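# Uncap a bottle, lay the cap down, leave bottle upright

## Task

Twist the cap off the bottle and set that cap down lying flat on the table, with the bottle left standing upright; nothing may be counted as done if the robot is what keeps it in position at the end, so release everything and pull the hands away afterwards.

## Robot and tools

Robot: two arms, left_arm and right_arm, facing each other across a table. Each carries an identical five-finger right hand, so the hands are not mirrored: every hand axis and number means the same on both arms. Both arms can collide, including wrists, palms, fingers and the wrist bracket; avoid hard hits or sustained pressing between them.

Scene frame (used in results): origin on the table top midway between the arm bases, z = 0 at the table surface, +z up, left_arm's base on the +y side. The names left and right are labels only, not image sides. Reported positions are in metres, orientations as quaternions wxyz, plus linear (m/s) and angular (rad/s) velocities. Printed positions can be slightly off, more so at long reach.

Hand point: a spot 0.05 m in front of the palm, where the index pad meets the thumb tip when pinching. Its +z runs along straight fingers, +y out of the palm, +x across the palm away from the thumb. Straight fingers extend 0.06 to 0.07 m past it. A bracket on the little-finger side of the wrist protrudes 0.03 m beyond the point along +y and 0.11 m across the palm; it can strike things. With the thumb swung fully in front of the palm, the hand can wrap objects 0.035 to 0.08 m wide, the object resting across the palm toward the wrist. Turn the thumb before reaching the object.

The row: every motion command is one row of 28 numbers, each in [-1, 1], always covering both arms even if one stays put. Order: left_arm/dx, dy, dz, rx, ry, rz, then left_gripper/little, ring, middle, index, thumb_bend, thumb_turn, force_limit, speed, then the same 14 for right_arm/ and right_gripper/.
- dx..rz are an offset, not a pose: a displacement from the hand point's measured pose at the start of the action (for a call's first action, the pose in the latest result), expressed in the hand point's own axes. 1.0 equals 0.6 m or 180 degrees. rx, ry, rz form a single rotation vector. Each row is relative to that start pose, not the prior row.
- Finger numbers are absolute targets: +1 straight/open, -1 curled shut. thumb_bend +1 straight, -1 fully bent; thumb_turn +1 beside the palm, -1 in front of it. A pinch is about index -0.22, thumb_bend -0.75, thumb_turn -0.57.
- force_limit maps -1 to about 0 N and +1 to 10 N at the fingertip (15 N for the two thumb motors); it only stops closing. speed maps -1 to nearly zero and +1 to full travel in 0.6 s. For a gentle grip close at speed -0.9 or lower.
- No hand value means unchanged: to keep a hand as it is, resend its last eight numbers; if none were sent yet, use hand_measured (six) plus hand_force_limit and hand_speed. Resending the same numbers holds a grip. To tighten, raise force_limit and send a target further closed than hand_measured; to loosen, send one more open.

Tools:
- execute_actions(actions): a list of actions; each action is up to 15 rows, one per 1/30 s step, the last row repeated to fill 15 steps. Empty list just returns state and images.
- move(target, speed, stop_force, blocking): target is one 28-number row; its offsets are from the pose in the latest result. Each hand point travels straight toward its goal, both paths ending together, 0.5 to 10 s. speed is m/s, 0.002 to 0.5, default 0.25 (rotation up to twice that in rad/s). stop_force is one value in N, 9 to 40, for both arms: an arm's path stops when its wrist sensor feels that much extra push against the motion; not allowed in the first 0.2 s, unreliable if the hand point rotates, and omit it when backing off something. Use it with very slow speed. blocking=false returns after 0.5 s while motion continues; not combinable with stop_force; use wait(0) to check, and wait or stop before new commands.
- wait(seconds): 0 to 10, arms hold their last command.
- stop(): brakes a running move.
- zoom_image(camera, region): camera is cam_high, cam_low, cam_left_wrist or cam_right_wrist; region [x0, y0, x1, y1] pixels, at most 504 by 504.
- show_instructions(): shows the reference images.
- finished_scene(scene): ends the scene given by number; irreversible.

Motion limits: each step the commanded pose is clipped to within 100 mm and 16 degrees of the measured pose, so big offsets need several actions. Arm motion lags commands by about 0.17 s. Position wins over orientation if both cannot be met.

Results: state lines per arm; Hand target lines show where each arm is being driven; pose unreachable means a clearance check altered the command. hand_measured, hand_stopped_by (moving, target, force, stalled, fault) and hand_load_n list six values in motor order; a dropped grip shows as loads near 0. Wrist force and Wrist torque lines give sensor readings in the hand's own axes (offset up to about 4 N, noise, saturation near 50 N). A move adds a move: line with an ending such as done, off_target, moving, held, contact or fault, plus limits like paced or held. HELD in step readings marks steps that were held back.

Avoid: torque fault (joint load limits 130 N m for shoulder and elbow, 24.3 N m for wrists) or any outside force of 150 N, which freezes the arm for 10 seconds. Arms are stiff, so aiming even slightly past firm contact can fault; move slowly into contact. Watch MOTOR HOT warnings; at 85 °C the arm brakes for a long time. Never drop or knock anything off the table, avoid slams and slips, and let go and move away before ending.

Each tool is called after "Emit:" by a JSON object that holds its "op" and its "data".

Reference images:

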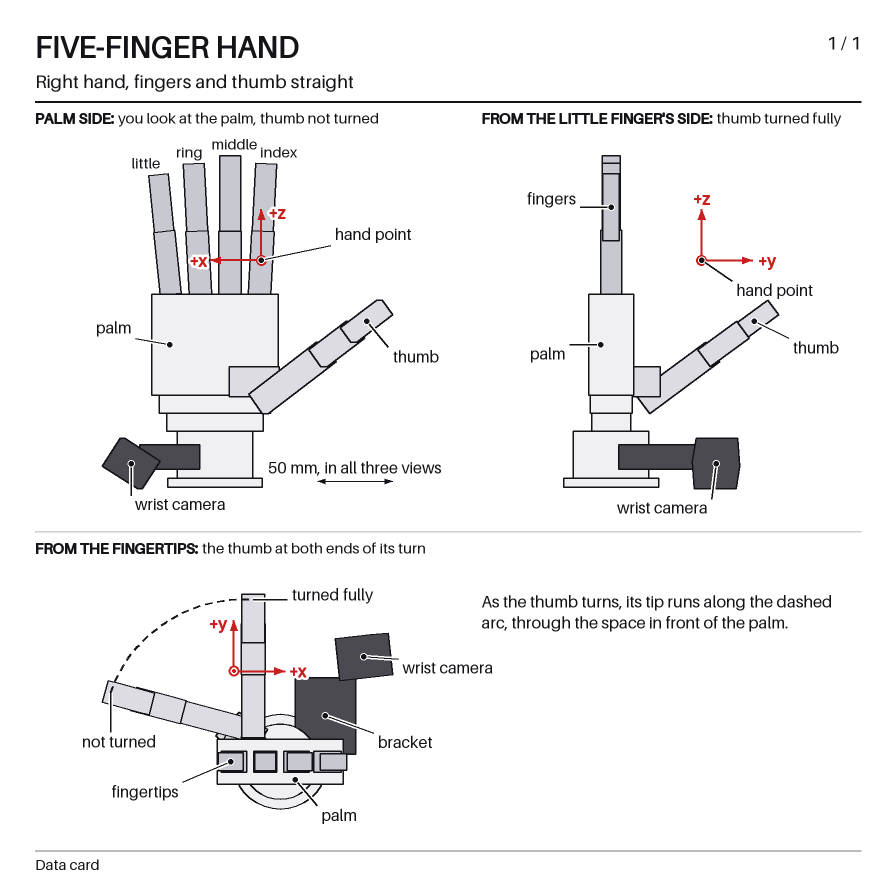

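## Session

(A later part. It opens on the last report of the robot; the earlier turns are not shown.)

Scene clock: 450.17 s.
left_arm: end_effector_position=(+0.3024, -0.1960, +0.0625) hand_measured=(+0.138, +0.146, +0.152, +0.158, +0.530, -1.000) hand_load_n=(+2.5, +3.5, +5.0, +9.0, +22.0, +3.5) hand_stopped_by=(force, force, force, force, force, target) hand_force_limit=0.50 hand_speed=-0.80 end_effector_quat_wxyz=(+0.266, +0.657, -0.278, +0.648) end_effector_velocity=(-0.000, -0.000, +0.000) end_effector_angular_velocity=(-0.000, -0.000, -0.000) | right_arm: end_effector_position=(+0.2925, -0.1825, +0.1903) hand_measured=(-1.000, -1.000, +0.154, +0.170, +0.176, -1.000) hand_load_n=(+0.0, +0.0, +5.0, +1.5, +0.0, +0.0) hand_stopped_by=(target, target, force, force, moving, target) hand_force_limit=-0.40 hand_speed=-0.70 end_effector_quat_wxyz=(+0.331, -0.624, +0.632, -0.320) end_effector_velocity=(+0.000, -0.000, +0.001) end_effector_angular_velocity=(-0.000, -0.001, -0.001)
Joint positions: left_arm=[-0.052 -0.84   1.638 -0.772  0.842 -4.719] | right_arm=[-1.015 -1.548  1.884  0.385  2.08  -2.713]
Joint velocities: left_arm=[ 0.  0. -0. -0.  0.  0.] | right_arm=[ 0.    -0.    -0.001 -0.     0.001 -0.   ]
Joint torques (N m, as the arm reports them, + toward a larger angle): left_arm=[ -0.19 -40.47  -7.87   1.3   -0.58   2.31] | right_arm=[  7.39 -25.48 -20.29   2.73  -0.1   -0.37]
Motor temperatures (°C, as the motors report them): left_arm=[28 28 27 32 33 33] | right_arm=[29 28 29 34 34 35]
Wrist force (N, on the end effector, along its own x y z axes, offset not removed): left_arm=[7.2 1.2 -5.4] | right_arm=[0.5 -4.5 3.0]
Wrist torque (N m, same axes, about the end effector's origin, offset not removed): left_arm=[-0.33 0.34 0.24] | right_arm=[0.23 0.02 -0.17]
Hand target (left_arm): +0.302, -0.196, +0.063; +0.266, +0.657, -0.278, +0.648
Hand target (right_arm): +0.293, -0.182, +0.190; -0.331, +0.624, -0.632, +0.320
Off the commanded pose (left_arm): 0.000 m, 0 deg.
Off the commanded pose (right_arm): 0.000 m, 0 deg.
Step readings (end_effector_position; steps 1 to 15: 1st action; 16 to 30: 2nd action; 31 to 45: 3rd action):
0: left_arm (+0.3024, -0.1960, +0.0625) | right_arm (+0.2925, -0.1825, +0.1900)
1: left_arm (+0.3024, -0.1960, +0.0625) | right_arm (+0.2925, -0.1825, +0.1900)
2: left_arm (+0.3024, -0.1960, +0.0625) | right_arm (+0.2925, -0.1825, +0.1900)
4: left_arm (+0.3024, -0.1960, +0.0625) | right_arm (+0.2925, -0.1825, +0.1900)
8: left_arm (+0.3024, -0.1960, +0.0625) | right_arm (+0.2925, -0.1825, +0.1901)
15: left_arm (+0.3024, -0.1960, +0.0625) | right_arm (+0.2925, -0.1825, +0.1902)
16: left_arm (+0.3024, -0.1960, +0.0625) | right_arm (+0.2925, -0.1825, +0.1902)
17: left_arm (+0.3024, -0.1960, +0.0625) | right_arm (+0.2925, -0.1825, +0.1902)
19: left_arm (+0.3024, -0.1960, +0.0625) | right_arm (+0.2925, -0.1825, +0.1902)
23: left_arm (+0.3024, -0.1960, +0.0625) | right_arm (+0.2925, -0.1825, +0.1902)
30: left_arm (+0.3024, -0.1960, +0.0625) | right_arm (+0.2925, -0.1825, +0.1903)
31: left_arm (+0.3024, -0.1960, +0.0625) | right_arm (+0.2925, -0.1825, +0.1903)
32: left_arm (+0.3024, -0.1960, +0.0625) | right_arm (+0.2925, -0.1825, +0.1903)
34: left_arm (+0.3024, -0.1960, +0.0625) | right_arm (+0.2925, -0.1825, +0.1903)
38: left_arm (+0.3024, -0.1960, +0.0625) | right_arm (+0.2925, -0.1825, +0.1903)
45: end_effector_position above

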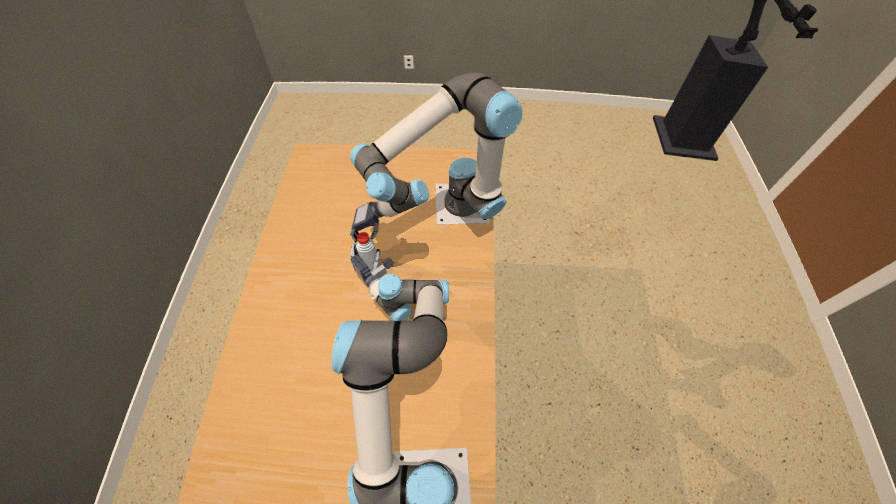

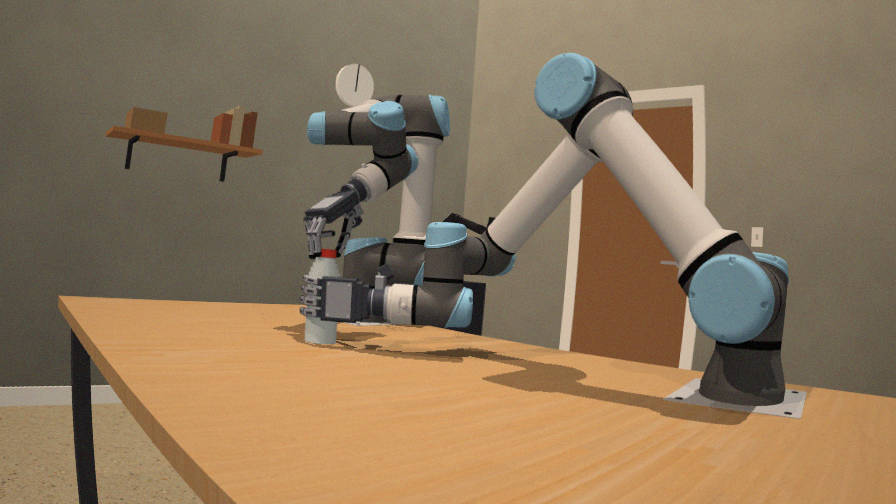

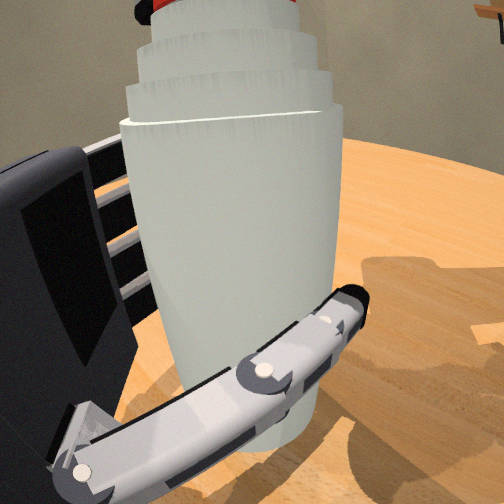

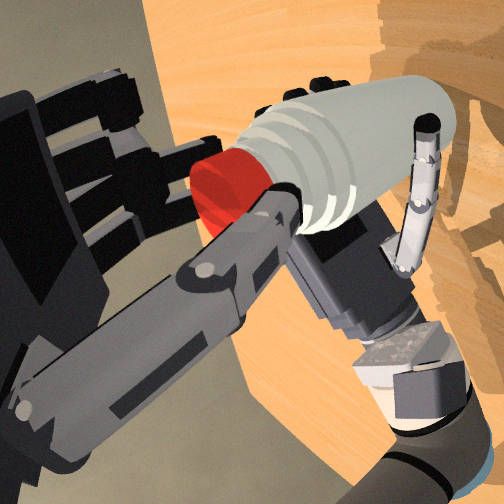

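Emit:
{"op": "execute_actions", "data": {"actions": [[[0,0,0,0,0,0,-0.95,-0.95,-0.95,-0.95,-1,-1,0.5,-0.8, 0,0,0,0,0,0,-1,-1,-0.6,-0.6,-0.3,-1,-0.4,-0.7]],[[0,0,0,0,0,0,-0.95,-0.95,-0.95,-0.95,-1,-1,0.5,-0.8, 0,0,0,0,0,0,-1,-1,-0.7,-0.7,-0.5,-1,0.7,-0.8]]]}}

Emit:
{"op": "zoom_image", "data": {"camera": "cam_low", "region": [280,190,380,290]}}

Scene clock: 456.90 s.
left_arm: end_effector_position=(+0.3024, -0.1960, +0.0625) hand_measured=(+0.138, +0.146, +0.152, +0.158, +0.530, -1.000) hand_load_n=(+2.5, +3.5, +5.0, +9.0, +22.0, +3.5) hand_stopped_by=(force, force, force, force, force, target) hand_force_limit=0.50 hand_speed=-0.80 end_effector_quat_wxyz=(+0.266, +0.657, -0.278, +0.648) end_effector_velocity=(-0.000, -0.000, -0.000) end_effector_angular_velocity=(+0.001, +0.000, -0.000) | right_arm: end_effector_position=(+0.2925, -0.1825, +0.1903) hand_measured=(-1.000, -1.000, +0.146, +0.152, -0.104, -1.000) hand_load_n=(+0.0, +0.0, +8.5, +10.5, +12.0, +0.0) hand_stopped_by=(target, target, force, force, force, target) hand_force_limit=0.70 hand_speed=-0.80 end_effector_quat_wxyz=(+0.331, -0.624, +0.632, -0.320) end_effector_velocity=(+0.000, +0.000, +0.000) end_effector_angular_velocity=(+0.000, -0.001, -0.000)
Joint positions: left_arm=[-0.052 -0.84   1.638 -0.772  0.842 -4.719] | right_arm=[-1.015 -1.548  1.884  0.385  2.08  -2.713]
Joint velocities: left_arm=[-0.     0.    -0.     0.001  0.    -0.   ] | right_arm=[ 0.    -0.    -0.001  0.     0.     0.   ]
Joint torques (N m, as the arm reports them, + toward a larger angle): left_arm=[  0.91 -40.27  -6.66   1.27  -0.83   2.25] | right_arm=[  7.67 -28.1  -20.48   2.8    0.16  -0.42]
Motor temperatures (°C, as the motors report them): left_arm=[28 28 27 32 33 33] | right_arm=[29 28 29 34 34 35]
Wrist force (N, on the end effector, along its own x y z axes, offset not removed): left_arm=[8.7 1.7 -10.3] | right_arm=[0.4 1.1 6.4]
Wrist torque (N m, same axes, about the end effector's origin, offset not removed): left_arm=[-0.14 0.28 0.43] | right_arm=[0.77 -0.02 -0.04]
Hand target (left_arm): +0.302, -0.196, +0.063; +0.266, +0.657, -0.278, +0.648
Hand target (right_arm): +0.293, -0.182, +0.190; -0.331, +0.624, -0.632, +0.320
Off the commanded pose (left_arm): 0.000 m, 0 deg.
Off the commanded pose (right_arm): 0.000 m, 0 deg.
Step readings (end_effector_position; steps 1 to 15: 1st action; 16 to 30: 2nd action):
0: left_arm (+0.3024, -0.1960, +0.0625) | right_arm (+0.2925, -0.1825, +0.1903)
1: left_arm (+0.3024, -0.1960, +0.0625) | right_arm (+0.2925, -0.1825, +0.1903)
2: left_arm (+0.3024, -0.1960, +0.0625) | right_arm (+0.2925, -0.1825, +0.1903)
4: left_arm (+0.3024, -0.1960, +0.0625) | right_arm (+0.2925, -0.1825, +0.1903)
8: left_arm (+0.3024, -0.1960, +0.0625) | right_arm (+0.2925, -0.1825, +0.1903)
15: left_arm (+0.3024, -0.1960, +0.0625) | right_arm (+0.2925, -0.1825, +0.1903)
16: left_arm (+0.3024, -0.1960, +0.0625) | right_arm (+0.2925, -0.1825, +0.1903)
17: left_arm (+0.3024, -0.1960, +0.0625) | right_arm (+0.2925, -0.1825, +0.1903)
19: left_arm (+0.3024, -0.1960, +0.0625) | right_arm (+0.2925, -0.1825, +0.1903)
23: left_arm (+0.3024, -0.1960, +0.0625) | right_arm (+0.2925, -0.1825, +0.1903)
30: end_effector_position above

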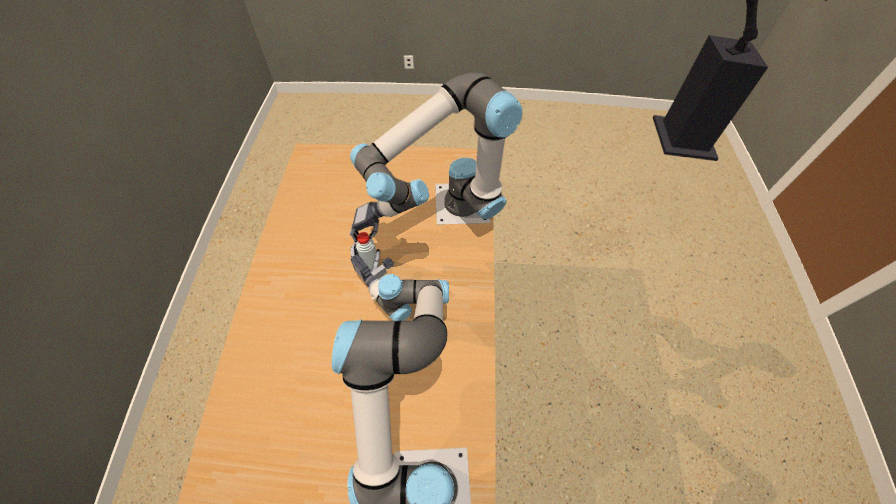

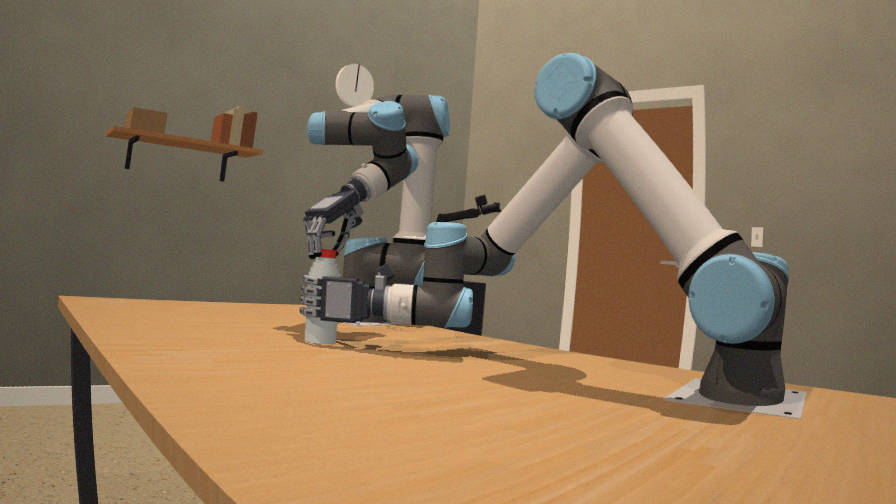

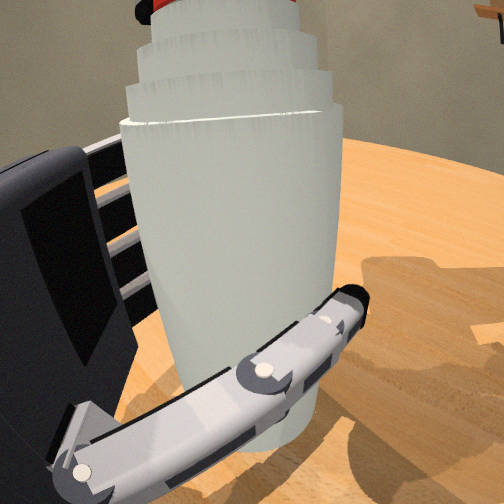

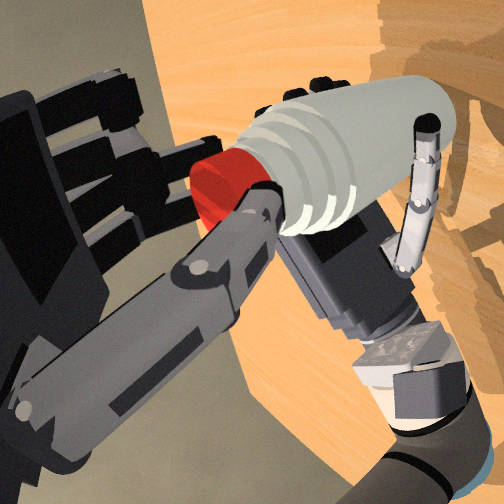

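Region (280, 190, 380, 290) of cam_low's 896x504 image, scaled by 5.040, with more detail than that image has.

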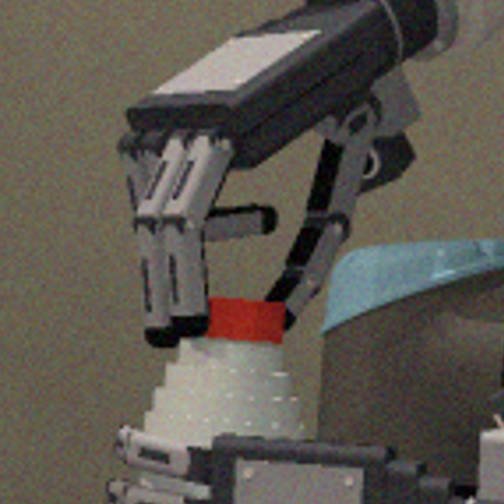

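Emit:
{"op": "zoom_image", "data": {"camera": "cam_high", "region": [340,210,400,260]}}

Emit:
{"op": "zoom_image", "data": {"camera": "cam_right_wrist", "region": [130,70,380,320]}}

Region (340, 210, 400, 260) of cam_high's 896x504 image, scaled by 8.400, with more detail than that image has.

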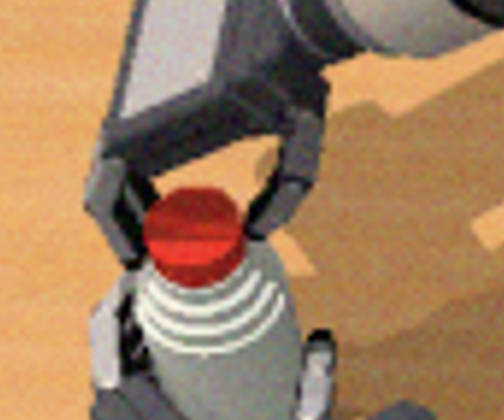

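Region (130, 70, 380, 320) of cam_right_wrist's 504x504 image, scaled by 2.016, with more detail than that image has.

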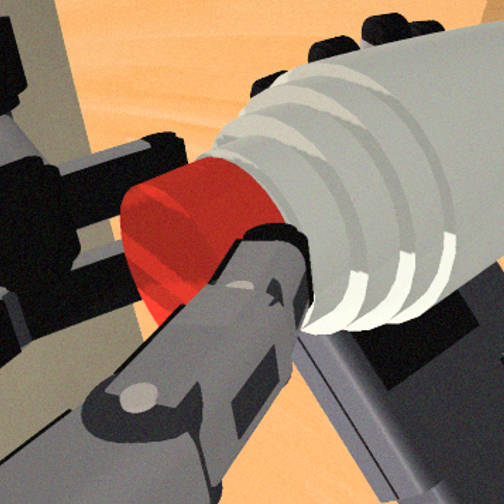

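Emit:
{"op": "move", "data": {"target": [0,0,0,0,0,0,-0.95,-0.95,-0.95,-0.95,-1,-1,0.5,-0.8, 0,-0.0015,0.002,0,0,0,-1,-1,-0.7,-0.7,-0.5,-1,0.7,-0.8], "speed": 0.01}}

Scene clock: 472.60 s.
left_arm: end_effector_position=(+0.3024, -0.1960, +0.0625) hand_measured=(+0.138, +0.146, +0.152, +0.158, +0.530, -1.000) hand_load_n=(+4.5, +5.5, +6.5, +9.0, +21.5, +2.0) hand_stopped_by=(force, force, force, force, force, target) hand_force_limit=0.50 hand_speed=-0.80 end_effector_quat_wxyz=(+0.266, +0.657, -0.278, +0.648) end_effector_velocity=(-0.000, +0.000, -0.001) end_effector_angular_velocity=(+0.001, -0.000, +0.000) | right_arm: end_effector_position=(+0.2939, -0.1825, +0.1903) hand_measured=(-1.000, -1.000, +0.146, +0.152, -0.102, -1.000) hand_load_n=(+0.0, +0.0, +5.5, +8.0, +14.0, +0.0) hand_stopped_by=(target, target, force, force, force, target) hand_force_limit=0.70 hand_speed=-0.80 end_effector_quat_wxyz=(+0.331, -0.624, +0.632, -0.320) end_effector_velocity=(+0.001, +0.000, +0.000) end_effector_angular_velocity=(+0.000, -0.000, -0.001)
Joint positions: left_arm=[-0.052 -0.84   1.638 -0.772  0.842 -4.719] | right_arm=[-1.018 -1.546  1.882  0.384  2.078 -2.715]
Joint velocities: left_arm=[-0.     0.     0.001 -0.001 -0.     0.   ] | right_arm=[-0.001  0.001 -0.002 -0.    -0.    -0.   ]
Joint torques (N m, as the arm reports them, + toward a larger angle): left_arm=[  0.22 -39.18  -8.49   1.18  -0.69   2.29] | right_arm=[ -4.45 -12.41 -28.62  -2.64  -1.    -2.24]
Motor temperatures (°C, as the motors report them): left_arm=[28 28 27 32 33 33] | right_arm=[29 28 29 34 34 35]
Wrist force (N, on the end effector, along its own x y z axes, offset not removed): left_arm=[3.0 0.3 -0.5] | right_arm=[-0.6 3.2 -1.2]
Wrist torque (N m, same axes, about the end effector's origin, offset not removed): left_arm=[0.26 -0.27 0.03] | right_arm=[0.22 -0.06 -0.06]
Hand target (left_arm): +0.302, -0.196, +0.063; +0.266, +0.657, -0.278, +0.648
Hand target (right_arm): +0.294, -0.182, +0.190; -0.331, +0.624, -0.632, +0.320
Off the commanded pose (left_arm): 0.000 m, 0 deg.
Off the commanded pose (right_arm): 0.000 m, 0 deg.
move: done

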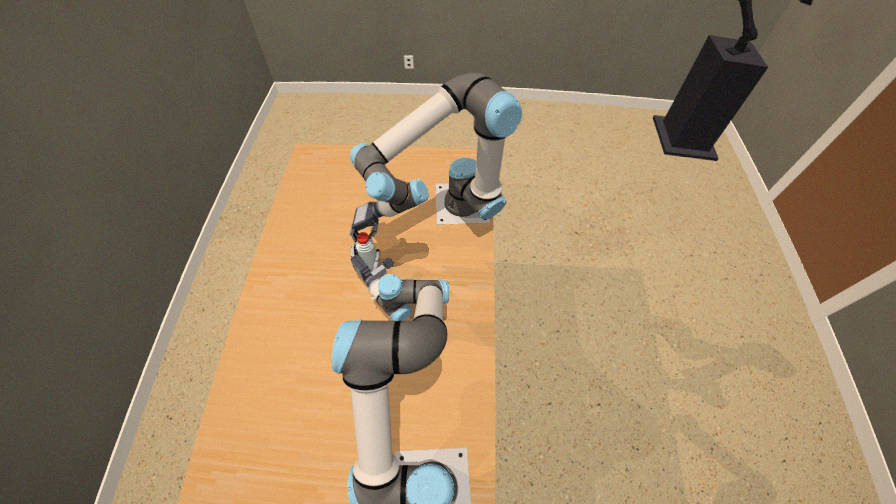

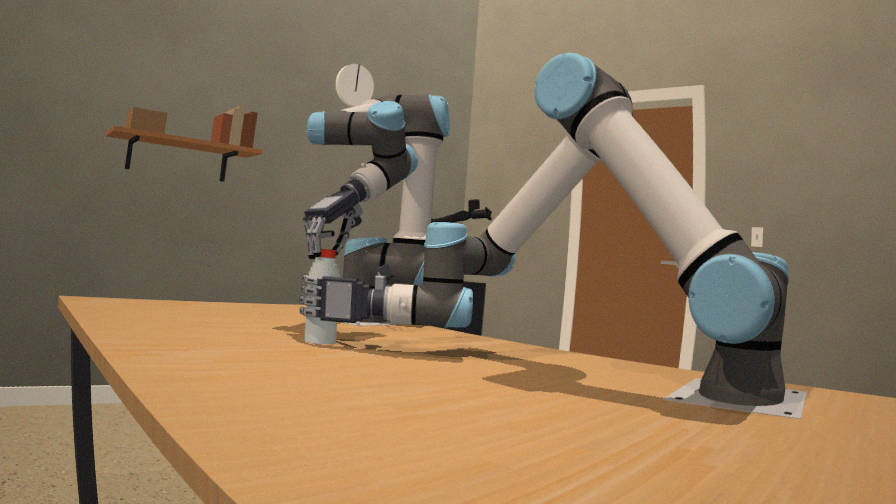

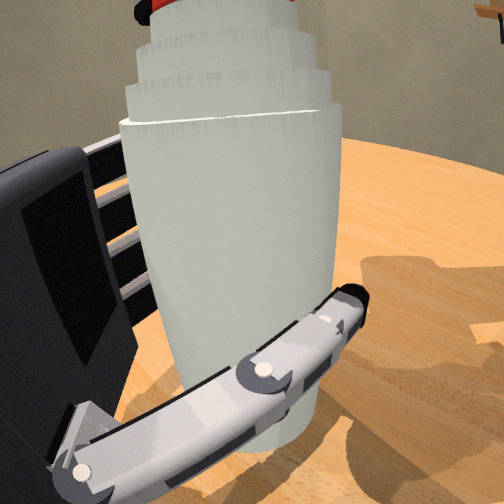

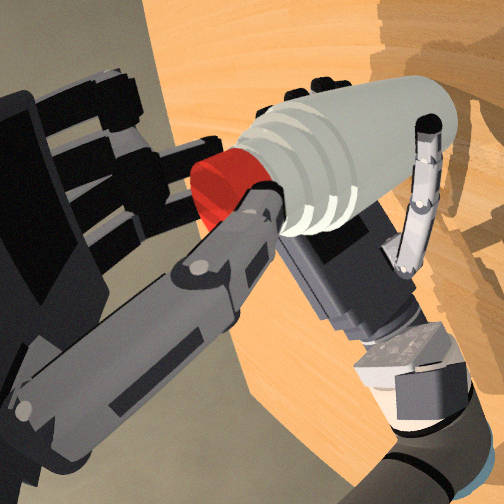

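Emit:
{"op": "move", "data": {"target": [0,0,0,0,0,0,-0.95,-0.95,-0.95,-0.95,-1,-1,0.5,-0.8, -0.0052,0.0026,-0.0037,0,-0.0907,-0.0638,-1,-1,-0.7,-0.7,-0.5,-1,0.7,-0.8], "speed": 0.1}}

Emit:
{"op": "zoom_image", "data": {"camera": "cam_high", "region": [340,210,400,260]}}

Scene clock: 477.57 s.
left_arm: end_effector_position=(+0.3024, -0.1960, +0.0625) hand_measured=(+0.136, +0.146, +0.152, +0.158, +0.530, -1.000) hand_load_n=(+0.0, +1.0, +5.0, +11.0, +19.0, -0.5) hand_stopped_by=(force, force, force, force, force, target) hand_force_limit=0.50 hand_speed=-0.80 end_effector_quat_wxyz=(+0.266, +0.657, -0.278, +0.648) end_effector_velocity=(-0.000, +0.000, +0.000) end_effector_angular_velocity=(+0.001, +0.000, +0.000) | right_arm: end_effector_position=(+0.2913, -0.1794, +0.1904) hand_measured=(-1.000, -1.000, +0.146, +0.152, -0.102, -1.000) hand_load_n=(+0.0, +0.0, +8.0, +9.5, +10.5, -2.5) hand_stopped_by=(target, target, force, force, force, target) hand_force_limit=0.70 hand_speed=-0.80 end_effector_quat_wxyz=(+0.383, -0.722, +0.514, -0.260) end_effector_velocity=(+0.001, +0.000, +0.001) end_effector_angular_velocity=(+0.001, -0.001, +0.012)
Joint positions: left_arm=[-0.052 -0.84   1.638 -0.772  0.842 -4.719] | right_arm=[-1.201 -1.661  1.977  0.294  1.659 -3.058]
Joint velocities: left_arm=[-0.    -0.    -0.     0.002 -0.    -0.   ] | right_arm=[-0.008 -0.002  0.    -0.    -0.017 -0.011]
Joint torques (N m, as the arm reports them, + toward a larger angle): left_arm=[ -1.43 -40.46  -9.15  -0.01  -0.81   2.31] | right_arm=[ -1.42 -19.46  -8.09  -0.67  -4.74  -2.19]
Motor temperatures (°C, as the motors report them): left_arm=[28 28 27 32 33 33] | right_arm=[29 28 29 34 34 35]
Wrist force (N, on the end effector, along its own x y z axes, offset not removed): left_arm=[3.2 -6.1 -13.6] | right_arm=[9.9 -8.1 -4.8]
Wrist torque (N m, same axes, about the end effector's origin, offset not removed): left_arm=[-0.08 0.94 -0.08] | right_arm=[0.41 0.21 -0.10]
Hand target (left_arm): +0.302, -0.196, +0.063; +0.266, +0.657, -0.278, +0.648
Hand target (right_arm): +0.291, -0.179, +0.190; -0.383, +0.722, -0.513, +0.260
Off the commanded pose (left_arm): 0.000 m, 0 deg.
Off the commanded pose (right_arm): 0.000 m, 0 deg.
move: done

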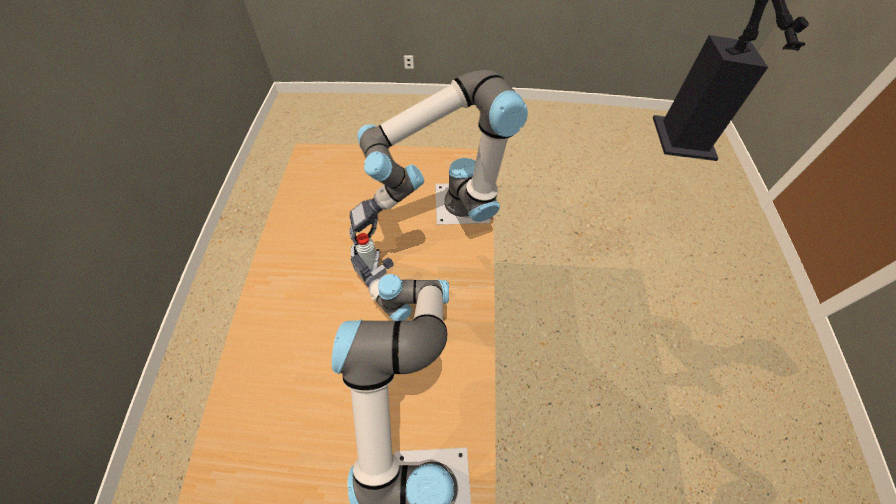

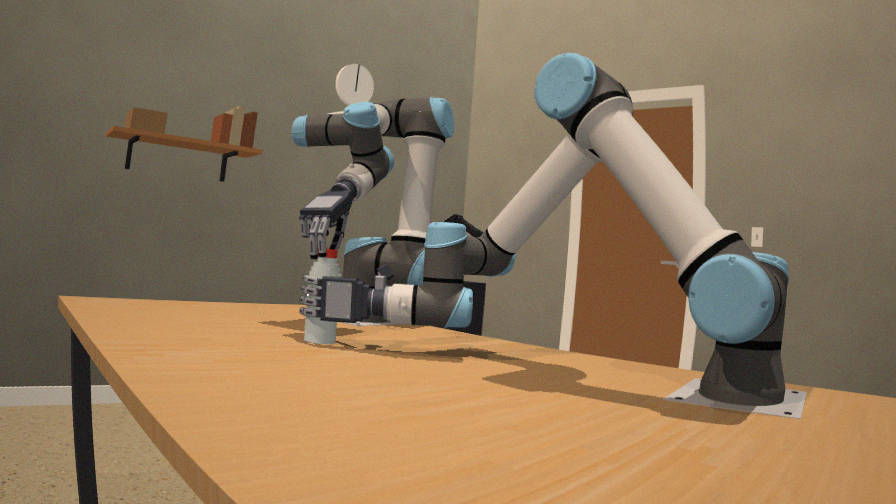

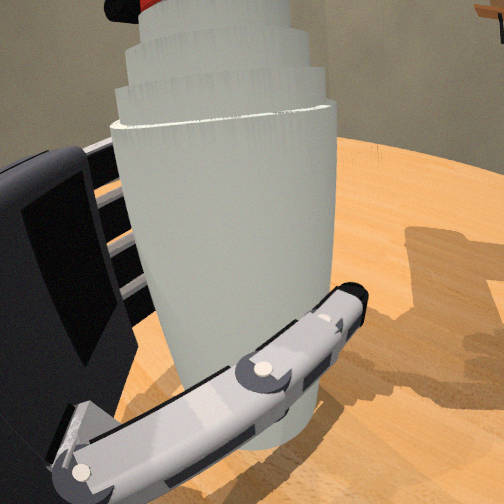

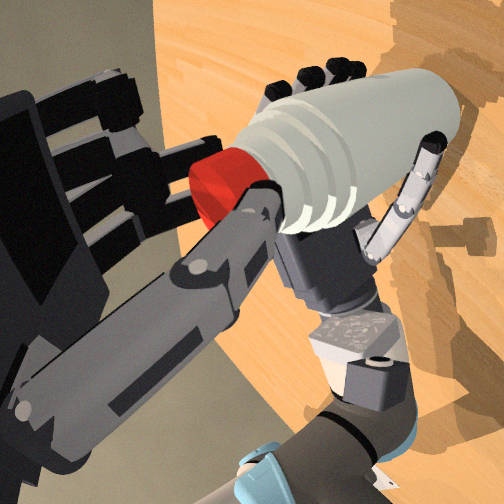

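Region (340, 210, 400, 260) of cam_high's 896x504 image, scaled by 8.400, with more detail than that image has.

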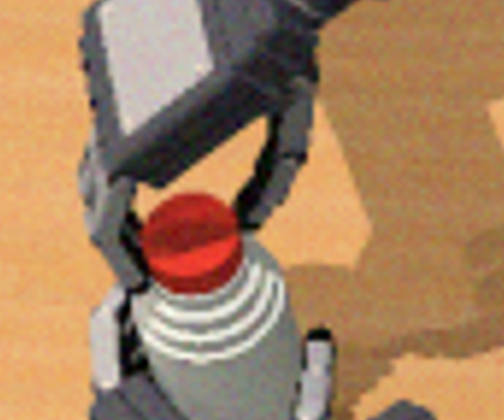

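Emit:
{"op": "move", "data": {"target": [0,0,0,0,0,0,-0.95,-0.95,-0.95,-0.95,-1,-1,0.5,-0.8, 0.0042,-0.001,-0.0007,0,0,0,-1,-1,-0.7,-0.7,-0.5,-1,0.7,-0.8], "speed": 0.01}}

Scene clock: 482.47 s.
left_arm: end_effector_position=(+0.3024, -0.1960, +0.0625) hand_measured=(+0.136, +0.146, +0.152, +0.158, +0.530, -1.000) hand_load_n=(+1.0, +3.5, +6.5, +11.0, +18.5, -1.0) hand_stopped_by=(force, force, force, force, force, target) hand_force_limit=0.50 hand_speed=-0.80 end_effector_quat_wxyz=(+0.266, +0.657, -0.278, +0.648) end_effector_velocity=(+0.000, +0.000, +0.001) end_effector_angular_velocity=(-0.001, -0.000, +0.000) | right_arm: end_effector_position=(+0.2921, -0.1817, +0.1910) hand_measured=(-1.000, -1.000, +0.146, +0.152, -0.102, -1.000) hand_load_n=(+0.0, +0.0, +6.5, +9.0, +12.0, +1.0) hand_stopped_by=(target, target, force, force, force, target) hand_force_limit=0.70 hand_speed=-0.80 end_effector_quat_wxyz=(+0.383, -0.722, +0.514, -0.260) end_effector_velocity=(-0.000, -0.001, -0.000) end_effector_angular_velocity=(-0.001, +0.001, -0.001)
Joint positions: left_arm=[-0.052 -0.84   1.638 -0.772  0.842 -4.719] | right_arm=[-1.21  -1.665  1.979  0.296  1.651 -3.063]
Joint velocities: left_arm=[ 0.    -0.002  0.001  0.    -0.     0.   ] | right_arm=[-0.003 -0.002  0.002  0.001 -0.002 -0.002]
Joint torques (N m, as the arm reports them, + toward a larger angle): left_arm=[ -1.15 -40.17 -17.79   0.04  -0.78   2.26] | right_arm=[ -5.88 -25.32 -12.35   2.67  -1.15  -2.52]
Motor temperatures (°C, as the motors report them): left_arm=[28 28 27 32 33 33] | right_arm=[29 28 29 34 34 35]
Wrist force (N, on the end effector, along its own x y z axes, offset not removed): left_arm=[1.2 4.0 2.2] | right_arm=[-3.8 5.3 -0.8]
Wrist torque (N m, same axes, about the end effector's origin, offset not removed): left_arm=[0.35 -0.44 0.55] | right_arm=[0.96 0.13 0.18]
Hand target (left_arm): +0.302, -0.196, +0.063; +0.266, +0.657, -0.278, +0.648
Hand target (right_arm): +0.292, -0.182, +0.191; -0.383, +0.722, -0.514, +0.260
Off the commanded pose (left_arm): 0.000 m, 0 deg.
Off the commanded pose (right_arm): 0.000 m, 0 deg.
move: done

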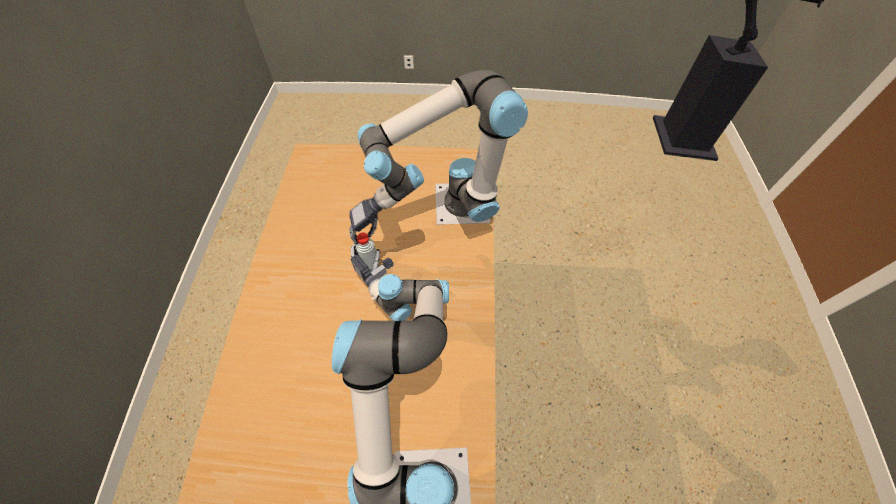

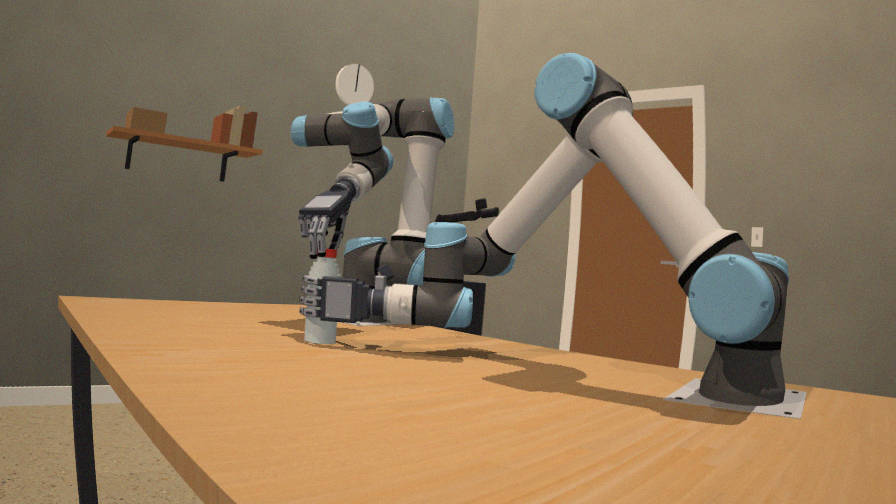

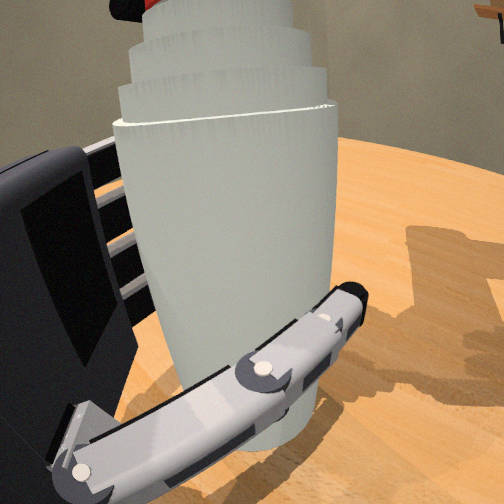

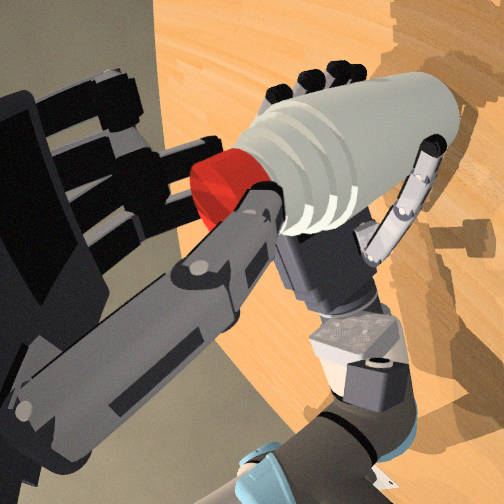

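Emit:
{"op": "move", "data": {"target": [0,0,0,0,0,0,-0.9,-0.9,-0.9,-0.9,-1,-1,0.9,-0.8, -0.003,0.0024,-0.0034,0,-0.1133,-0.0797,-1,-1,-0.7,-0.7,-0.5,-1,0.7,-0.8], "speed": 0.1}}

Emit:
{"op": "zoom_image", "data": {"camera": "cam_high", "region": [340,210,400,260]}}

Scene clock: 490.10 s.
left_arm: end_effector_position=(+0.3024, -0.1960, +0.0625) hand_measured=(+0.098, +0.120, +0.138, +0.158, +0.532, -1.000) hand_load_n=(+5.5, +6.0, +6.5, +7.0, +22.5, +0.5) hand_stopped_by=(force, force, force, force, force, target) hand_force_limit=0.90 hand_speed=-0.80 end_effector_quat_wxyz=(+0.266, +0.657, -0.278, +0.648) end_effector_velocity=(-0.000, +0.001, -0.001) end_effector_angular_velocity=(+0.003, +0.000, -0.000) | right_arm: end_effector_position=(+0.2892, -0.1809, +0.1909) hand_measured=(-1.000, -1.000, +0.146, +0.152, -0.102, -1.000) hand_load_n=(+0.0, +0.0, +4.5, +6.0, +12.5, -3.0) hand_stopped_by=(target, target, force, force, force, target) hand_force_limit=0.70 hand_speed=-0.80 end_effector_quat_wxyz=(+0.432, -0.815, +0.345, -0.174) end_effector_velocity=(+0.000, -0.000, +0.000) end_effector_angular_velocity=(-0.000, -0.000, +0.012)
Joint positions: left_arm=[-0.052 -0.84   1.638 -0.772  0.842 -4.719] | right_arm=[-1.454 -1.659  1.989  0.356  1.104 -3.477]
Joint velocities: left_arm=[-0.     0.001  0.002  0.     0.     0.   ] | right_arm=[-0.006  0.003 -0.002  0.005 -0.014 -0.013]
Joint torques (N m, as the arm reports them, + toward a larger angle): left_arm=[ -0.38 -40.2  -17.57  -0.2    2.55   2.46] | right_arm=[ -1.41  -1.74 -24.03   3.62  -4.62  -1.52]
Motor temperatures (°C, as the motors report them): left_arm=[28 28 27 32 33 33] | right_arm=[29 28 29 34 34 35]
Wrist force (N, on the end effector, along its own x y z axes, offset not removed): left_arm=[8.8 -14.4 -15.2] | right_arm=[9.0 -1.3 -12.9]
Wrist torque (N m, same axes, about the end effector's origin, offset not removed): left_arm=[-0.50 0.65 -0.43] | right_arm=[0.59 0.24 -0.08]
Hand target (left_arm): +0.302, -0.196, +0.063; +0.266, +0.657, -0.278, +0.648
Hand target (right_arm): +0.289, -0.181, +0.191; -0.432, +0.815, -0.344, +0.174
Off the commanded pose (left_arm): 0.000 m, 0 deg.
Off the commanded pose (right_arm): 0.000 m, 0 deg.
move: done

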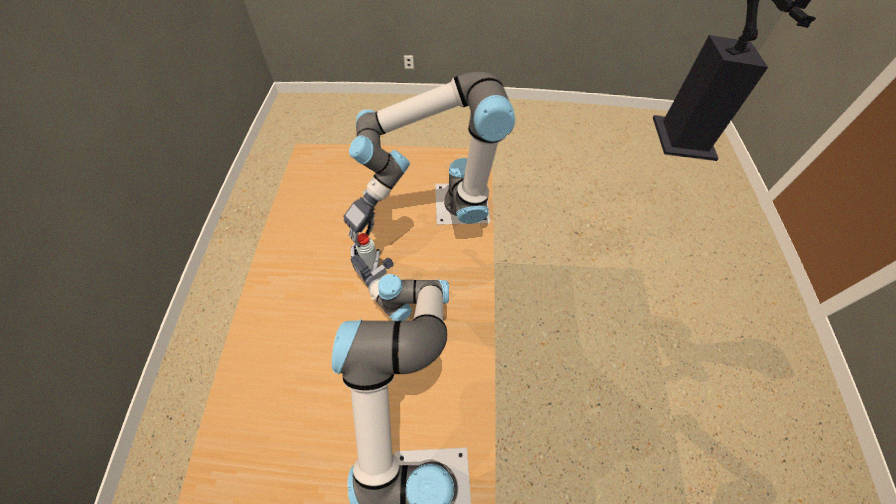

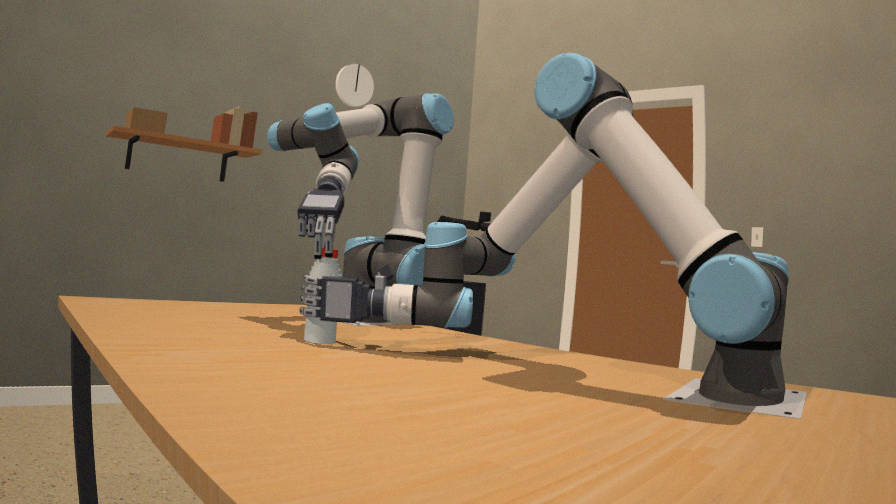

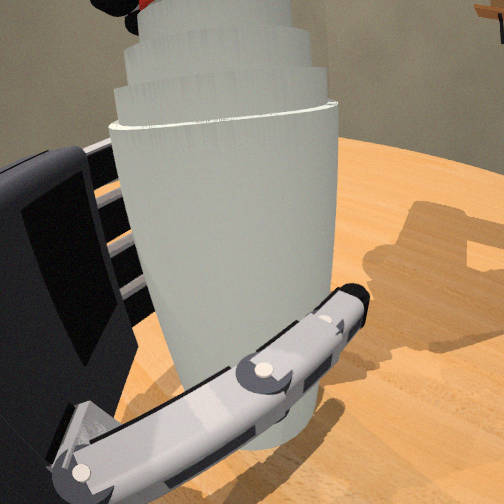

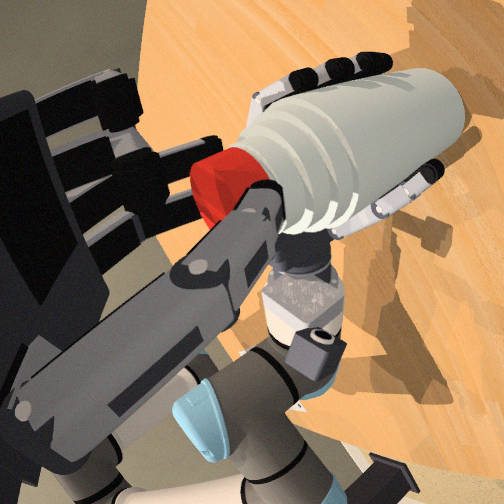

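Region (340, 210, 400, 260) of cam_high's 896x504 image, scaled by 8.400, with more detail than that image has.

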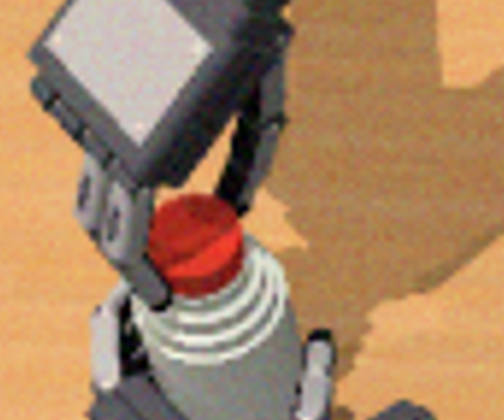

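Emit:
{"op": "move", "data": {"target": [0,0,0,0,0,0,-0.9,-0.9,-0.9,-0.9,-1,-1,0.9,-0.8, 0.0033,0.0003,-0.0038,0,0,0,-1,-1,-0.7,-0.7,-0.5,-1,0.7,-0.8], "speed": 0.01}}

Scene clock: 494.93 s.
left_arm: end_effector_position=(+0.3024, -0.1960, +0.0625) hand_measured=(+0.098, +0.120, +0.138, +0.158, +0.532, -1.000) hand_load_n=(+6.5, +6.5, +7.5, +8.5, +22.5, +2.0) hand_stopped_by=(force, force, force, force, force, target) hand_force_limit=0.90 hand_speed=-0.80 end_effector_quat_wxyz=(+0.266, +0.657, -0.278, +0.648) end_effector_velocity=(-0.000, -0.000, +0.001) end_effector_angular_velocity=(-0.001, -0.000, -0.000) | right_arm: end_effector_position=(+0.2892, -0.1836, +0.1919) hand_measured=(-1.000, -1.000, +0.146, +0.152, -0.102, -1.000) hand_load_n=(+0.0, +0.0, +5.5, +9.5, +12.0, +1.5) hand_stopped_by=(target, target, force, force, force, target) hand_force_limit=0.70 hand_speed=-0.80 end_effector_quat_wxyz=(+0.432, -0.815, +0.345, -0.174) end_effector_velocity=(+0.000, -0.001, +0.000) end_effector_angular_velocity=(-0.001, -0.001, -0.001)
Joint positions: left_arm=[-0.052 -0.84   1.638 -0.772  0.842 -4.719] | right_arm=[-1.464 -1.663  1.991  0.362  1.097 -3.484]
Joint velocities: left_arm=[-0.    -0.    -0.001 -0.     0.     0.   ] | right_arm=[-0.004 -0.003  0.001  0.002 -0.002 -0.003]
Joint torques (N m, as the arm reports them, + toward a larger angle): left_arm=[ -0.78 -40.1  -17.13   0.16   0.42   2.24] | right_arm=[ -7.96 -26.55 -16.45   2.42  -1.78  -2.62]
Motor temperatures (°C, as the motors report them): left_arm=[28 28 27 32 33 33] | right_arm=[29 28 29 34 34 35]
Wrist force (N, on the end effector, along its own x y z axes, offset not removed): left_arm=[6.4 2.3 4.1] | right_arm=[-4.5 5.9 5.7]
Wrist torque (N m, same axes, about the end effector's origin, offset not removed): left_arm=[-0.01 -0.68 0.63] | right_arm=[0.61 -0.14 0.06]
Hand target (left_arm): +0.302, -0.196, +0.063; +0.266, +0.657, -0.278, +0.648
Hand target (right_arm): +0.289, -0.184, +0.192; -0.432, +0.815, -0.345, +0.174
Off the commanded pose (left_arm): 0.000 m, 0 deg.
Off the commanded pose (right_arm): 0.000 m, 0 deg.
move: done

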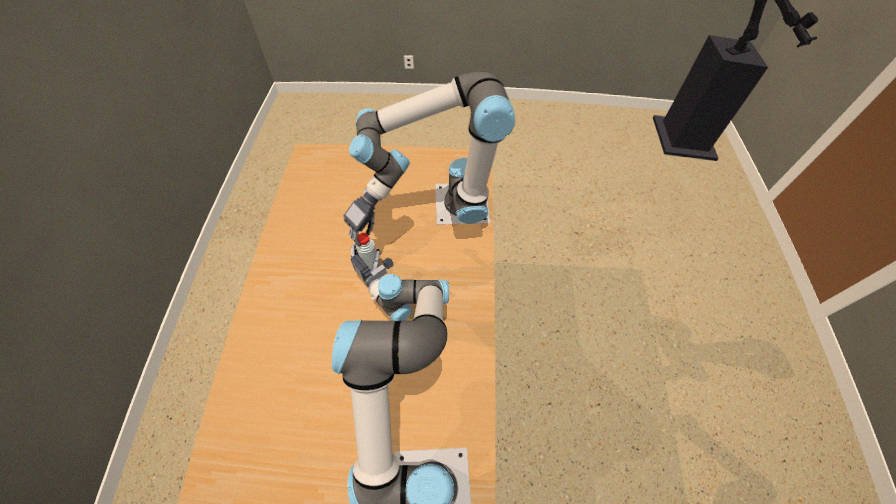

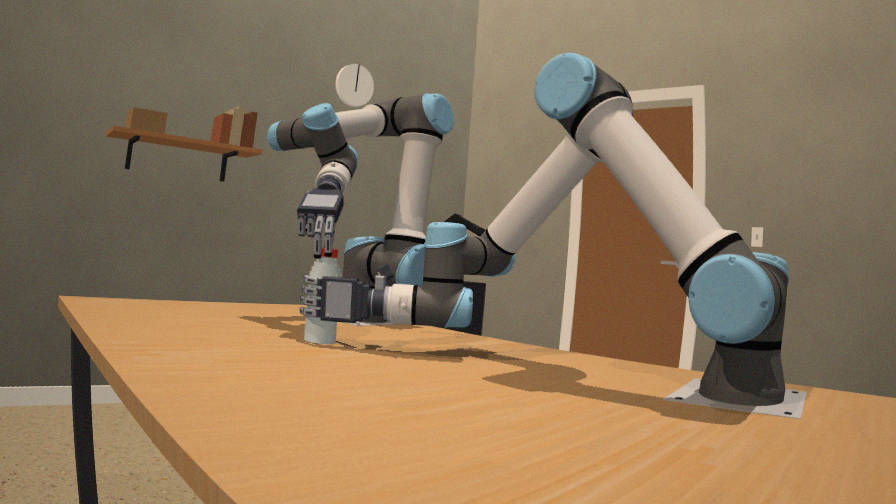

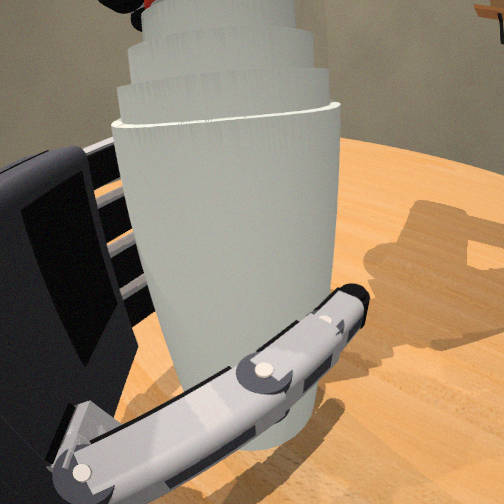

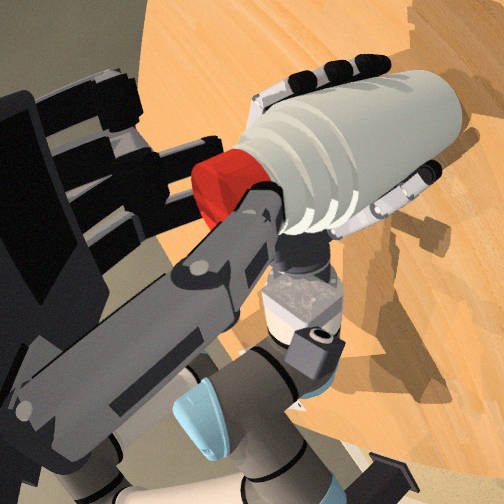

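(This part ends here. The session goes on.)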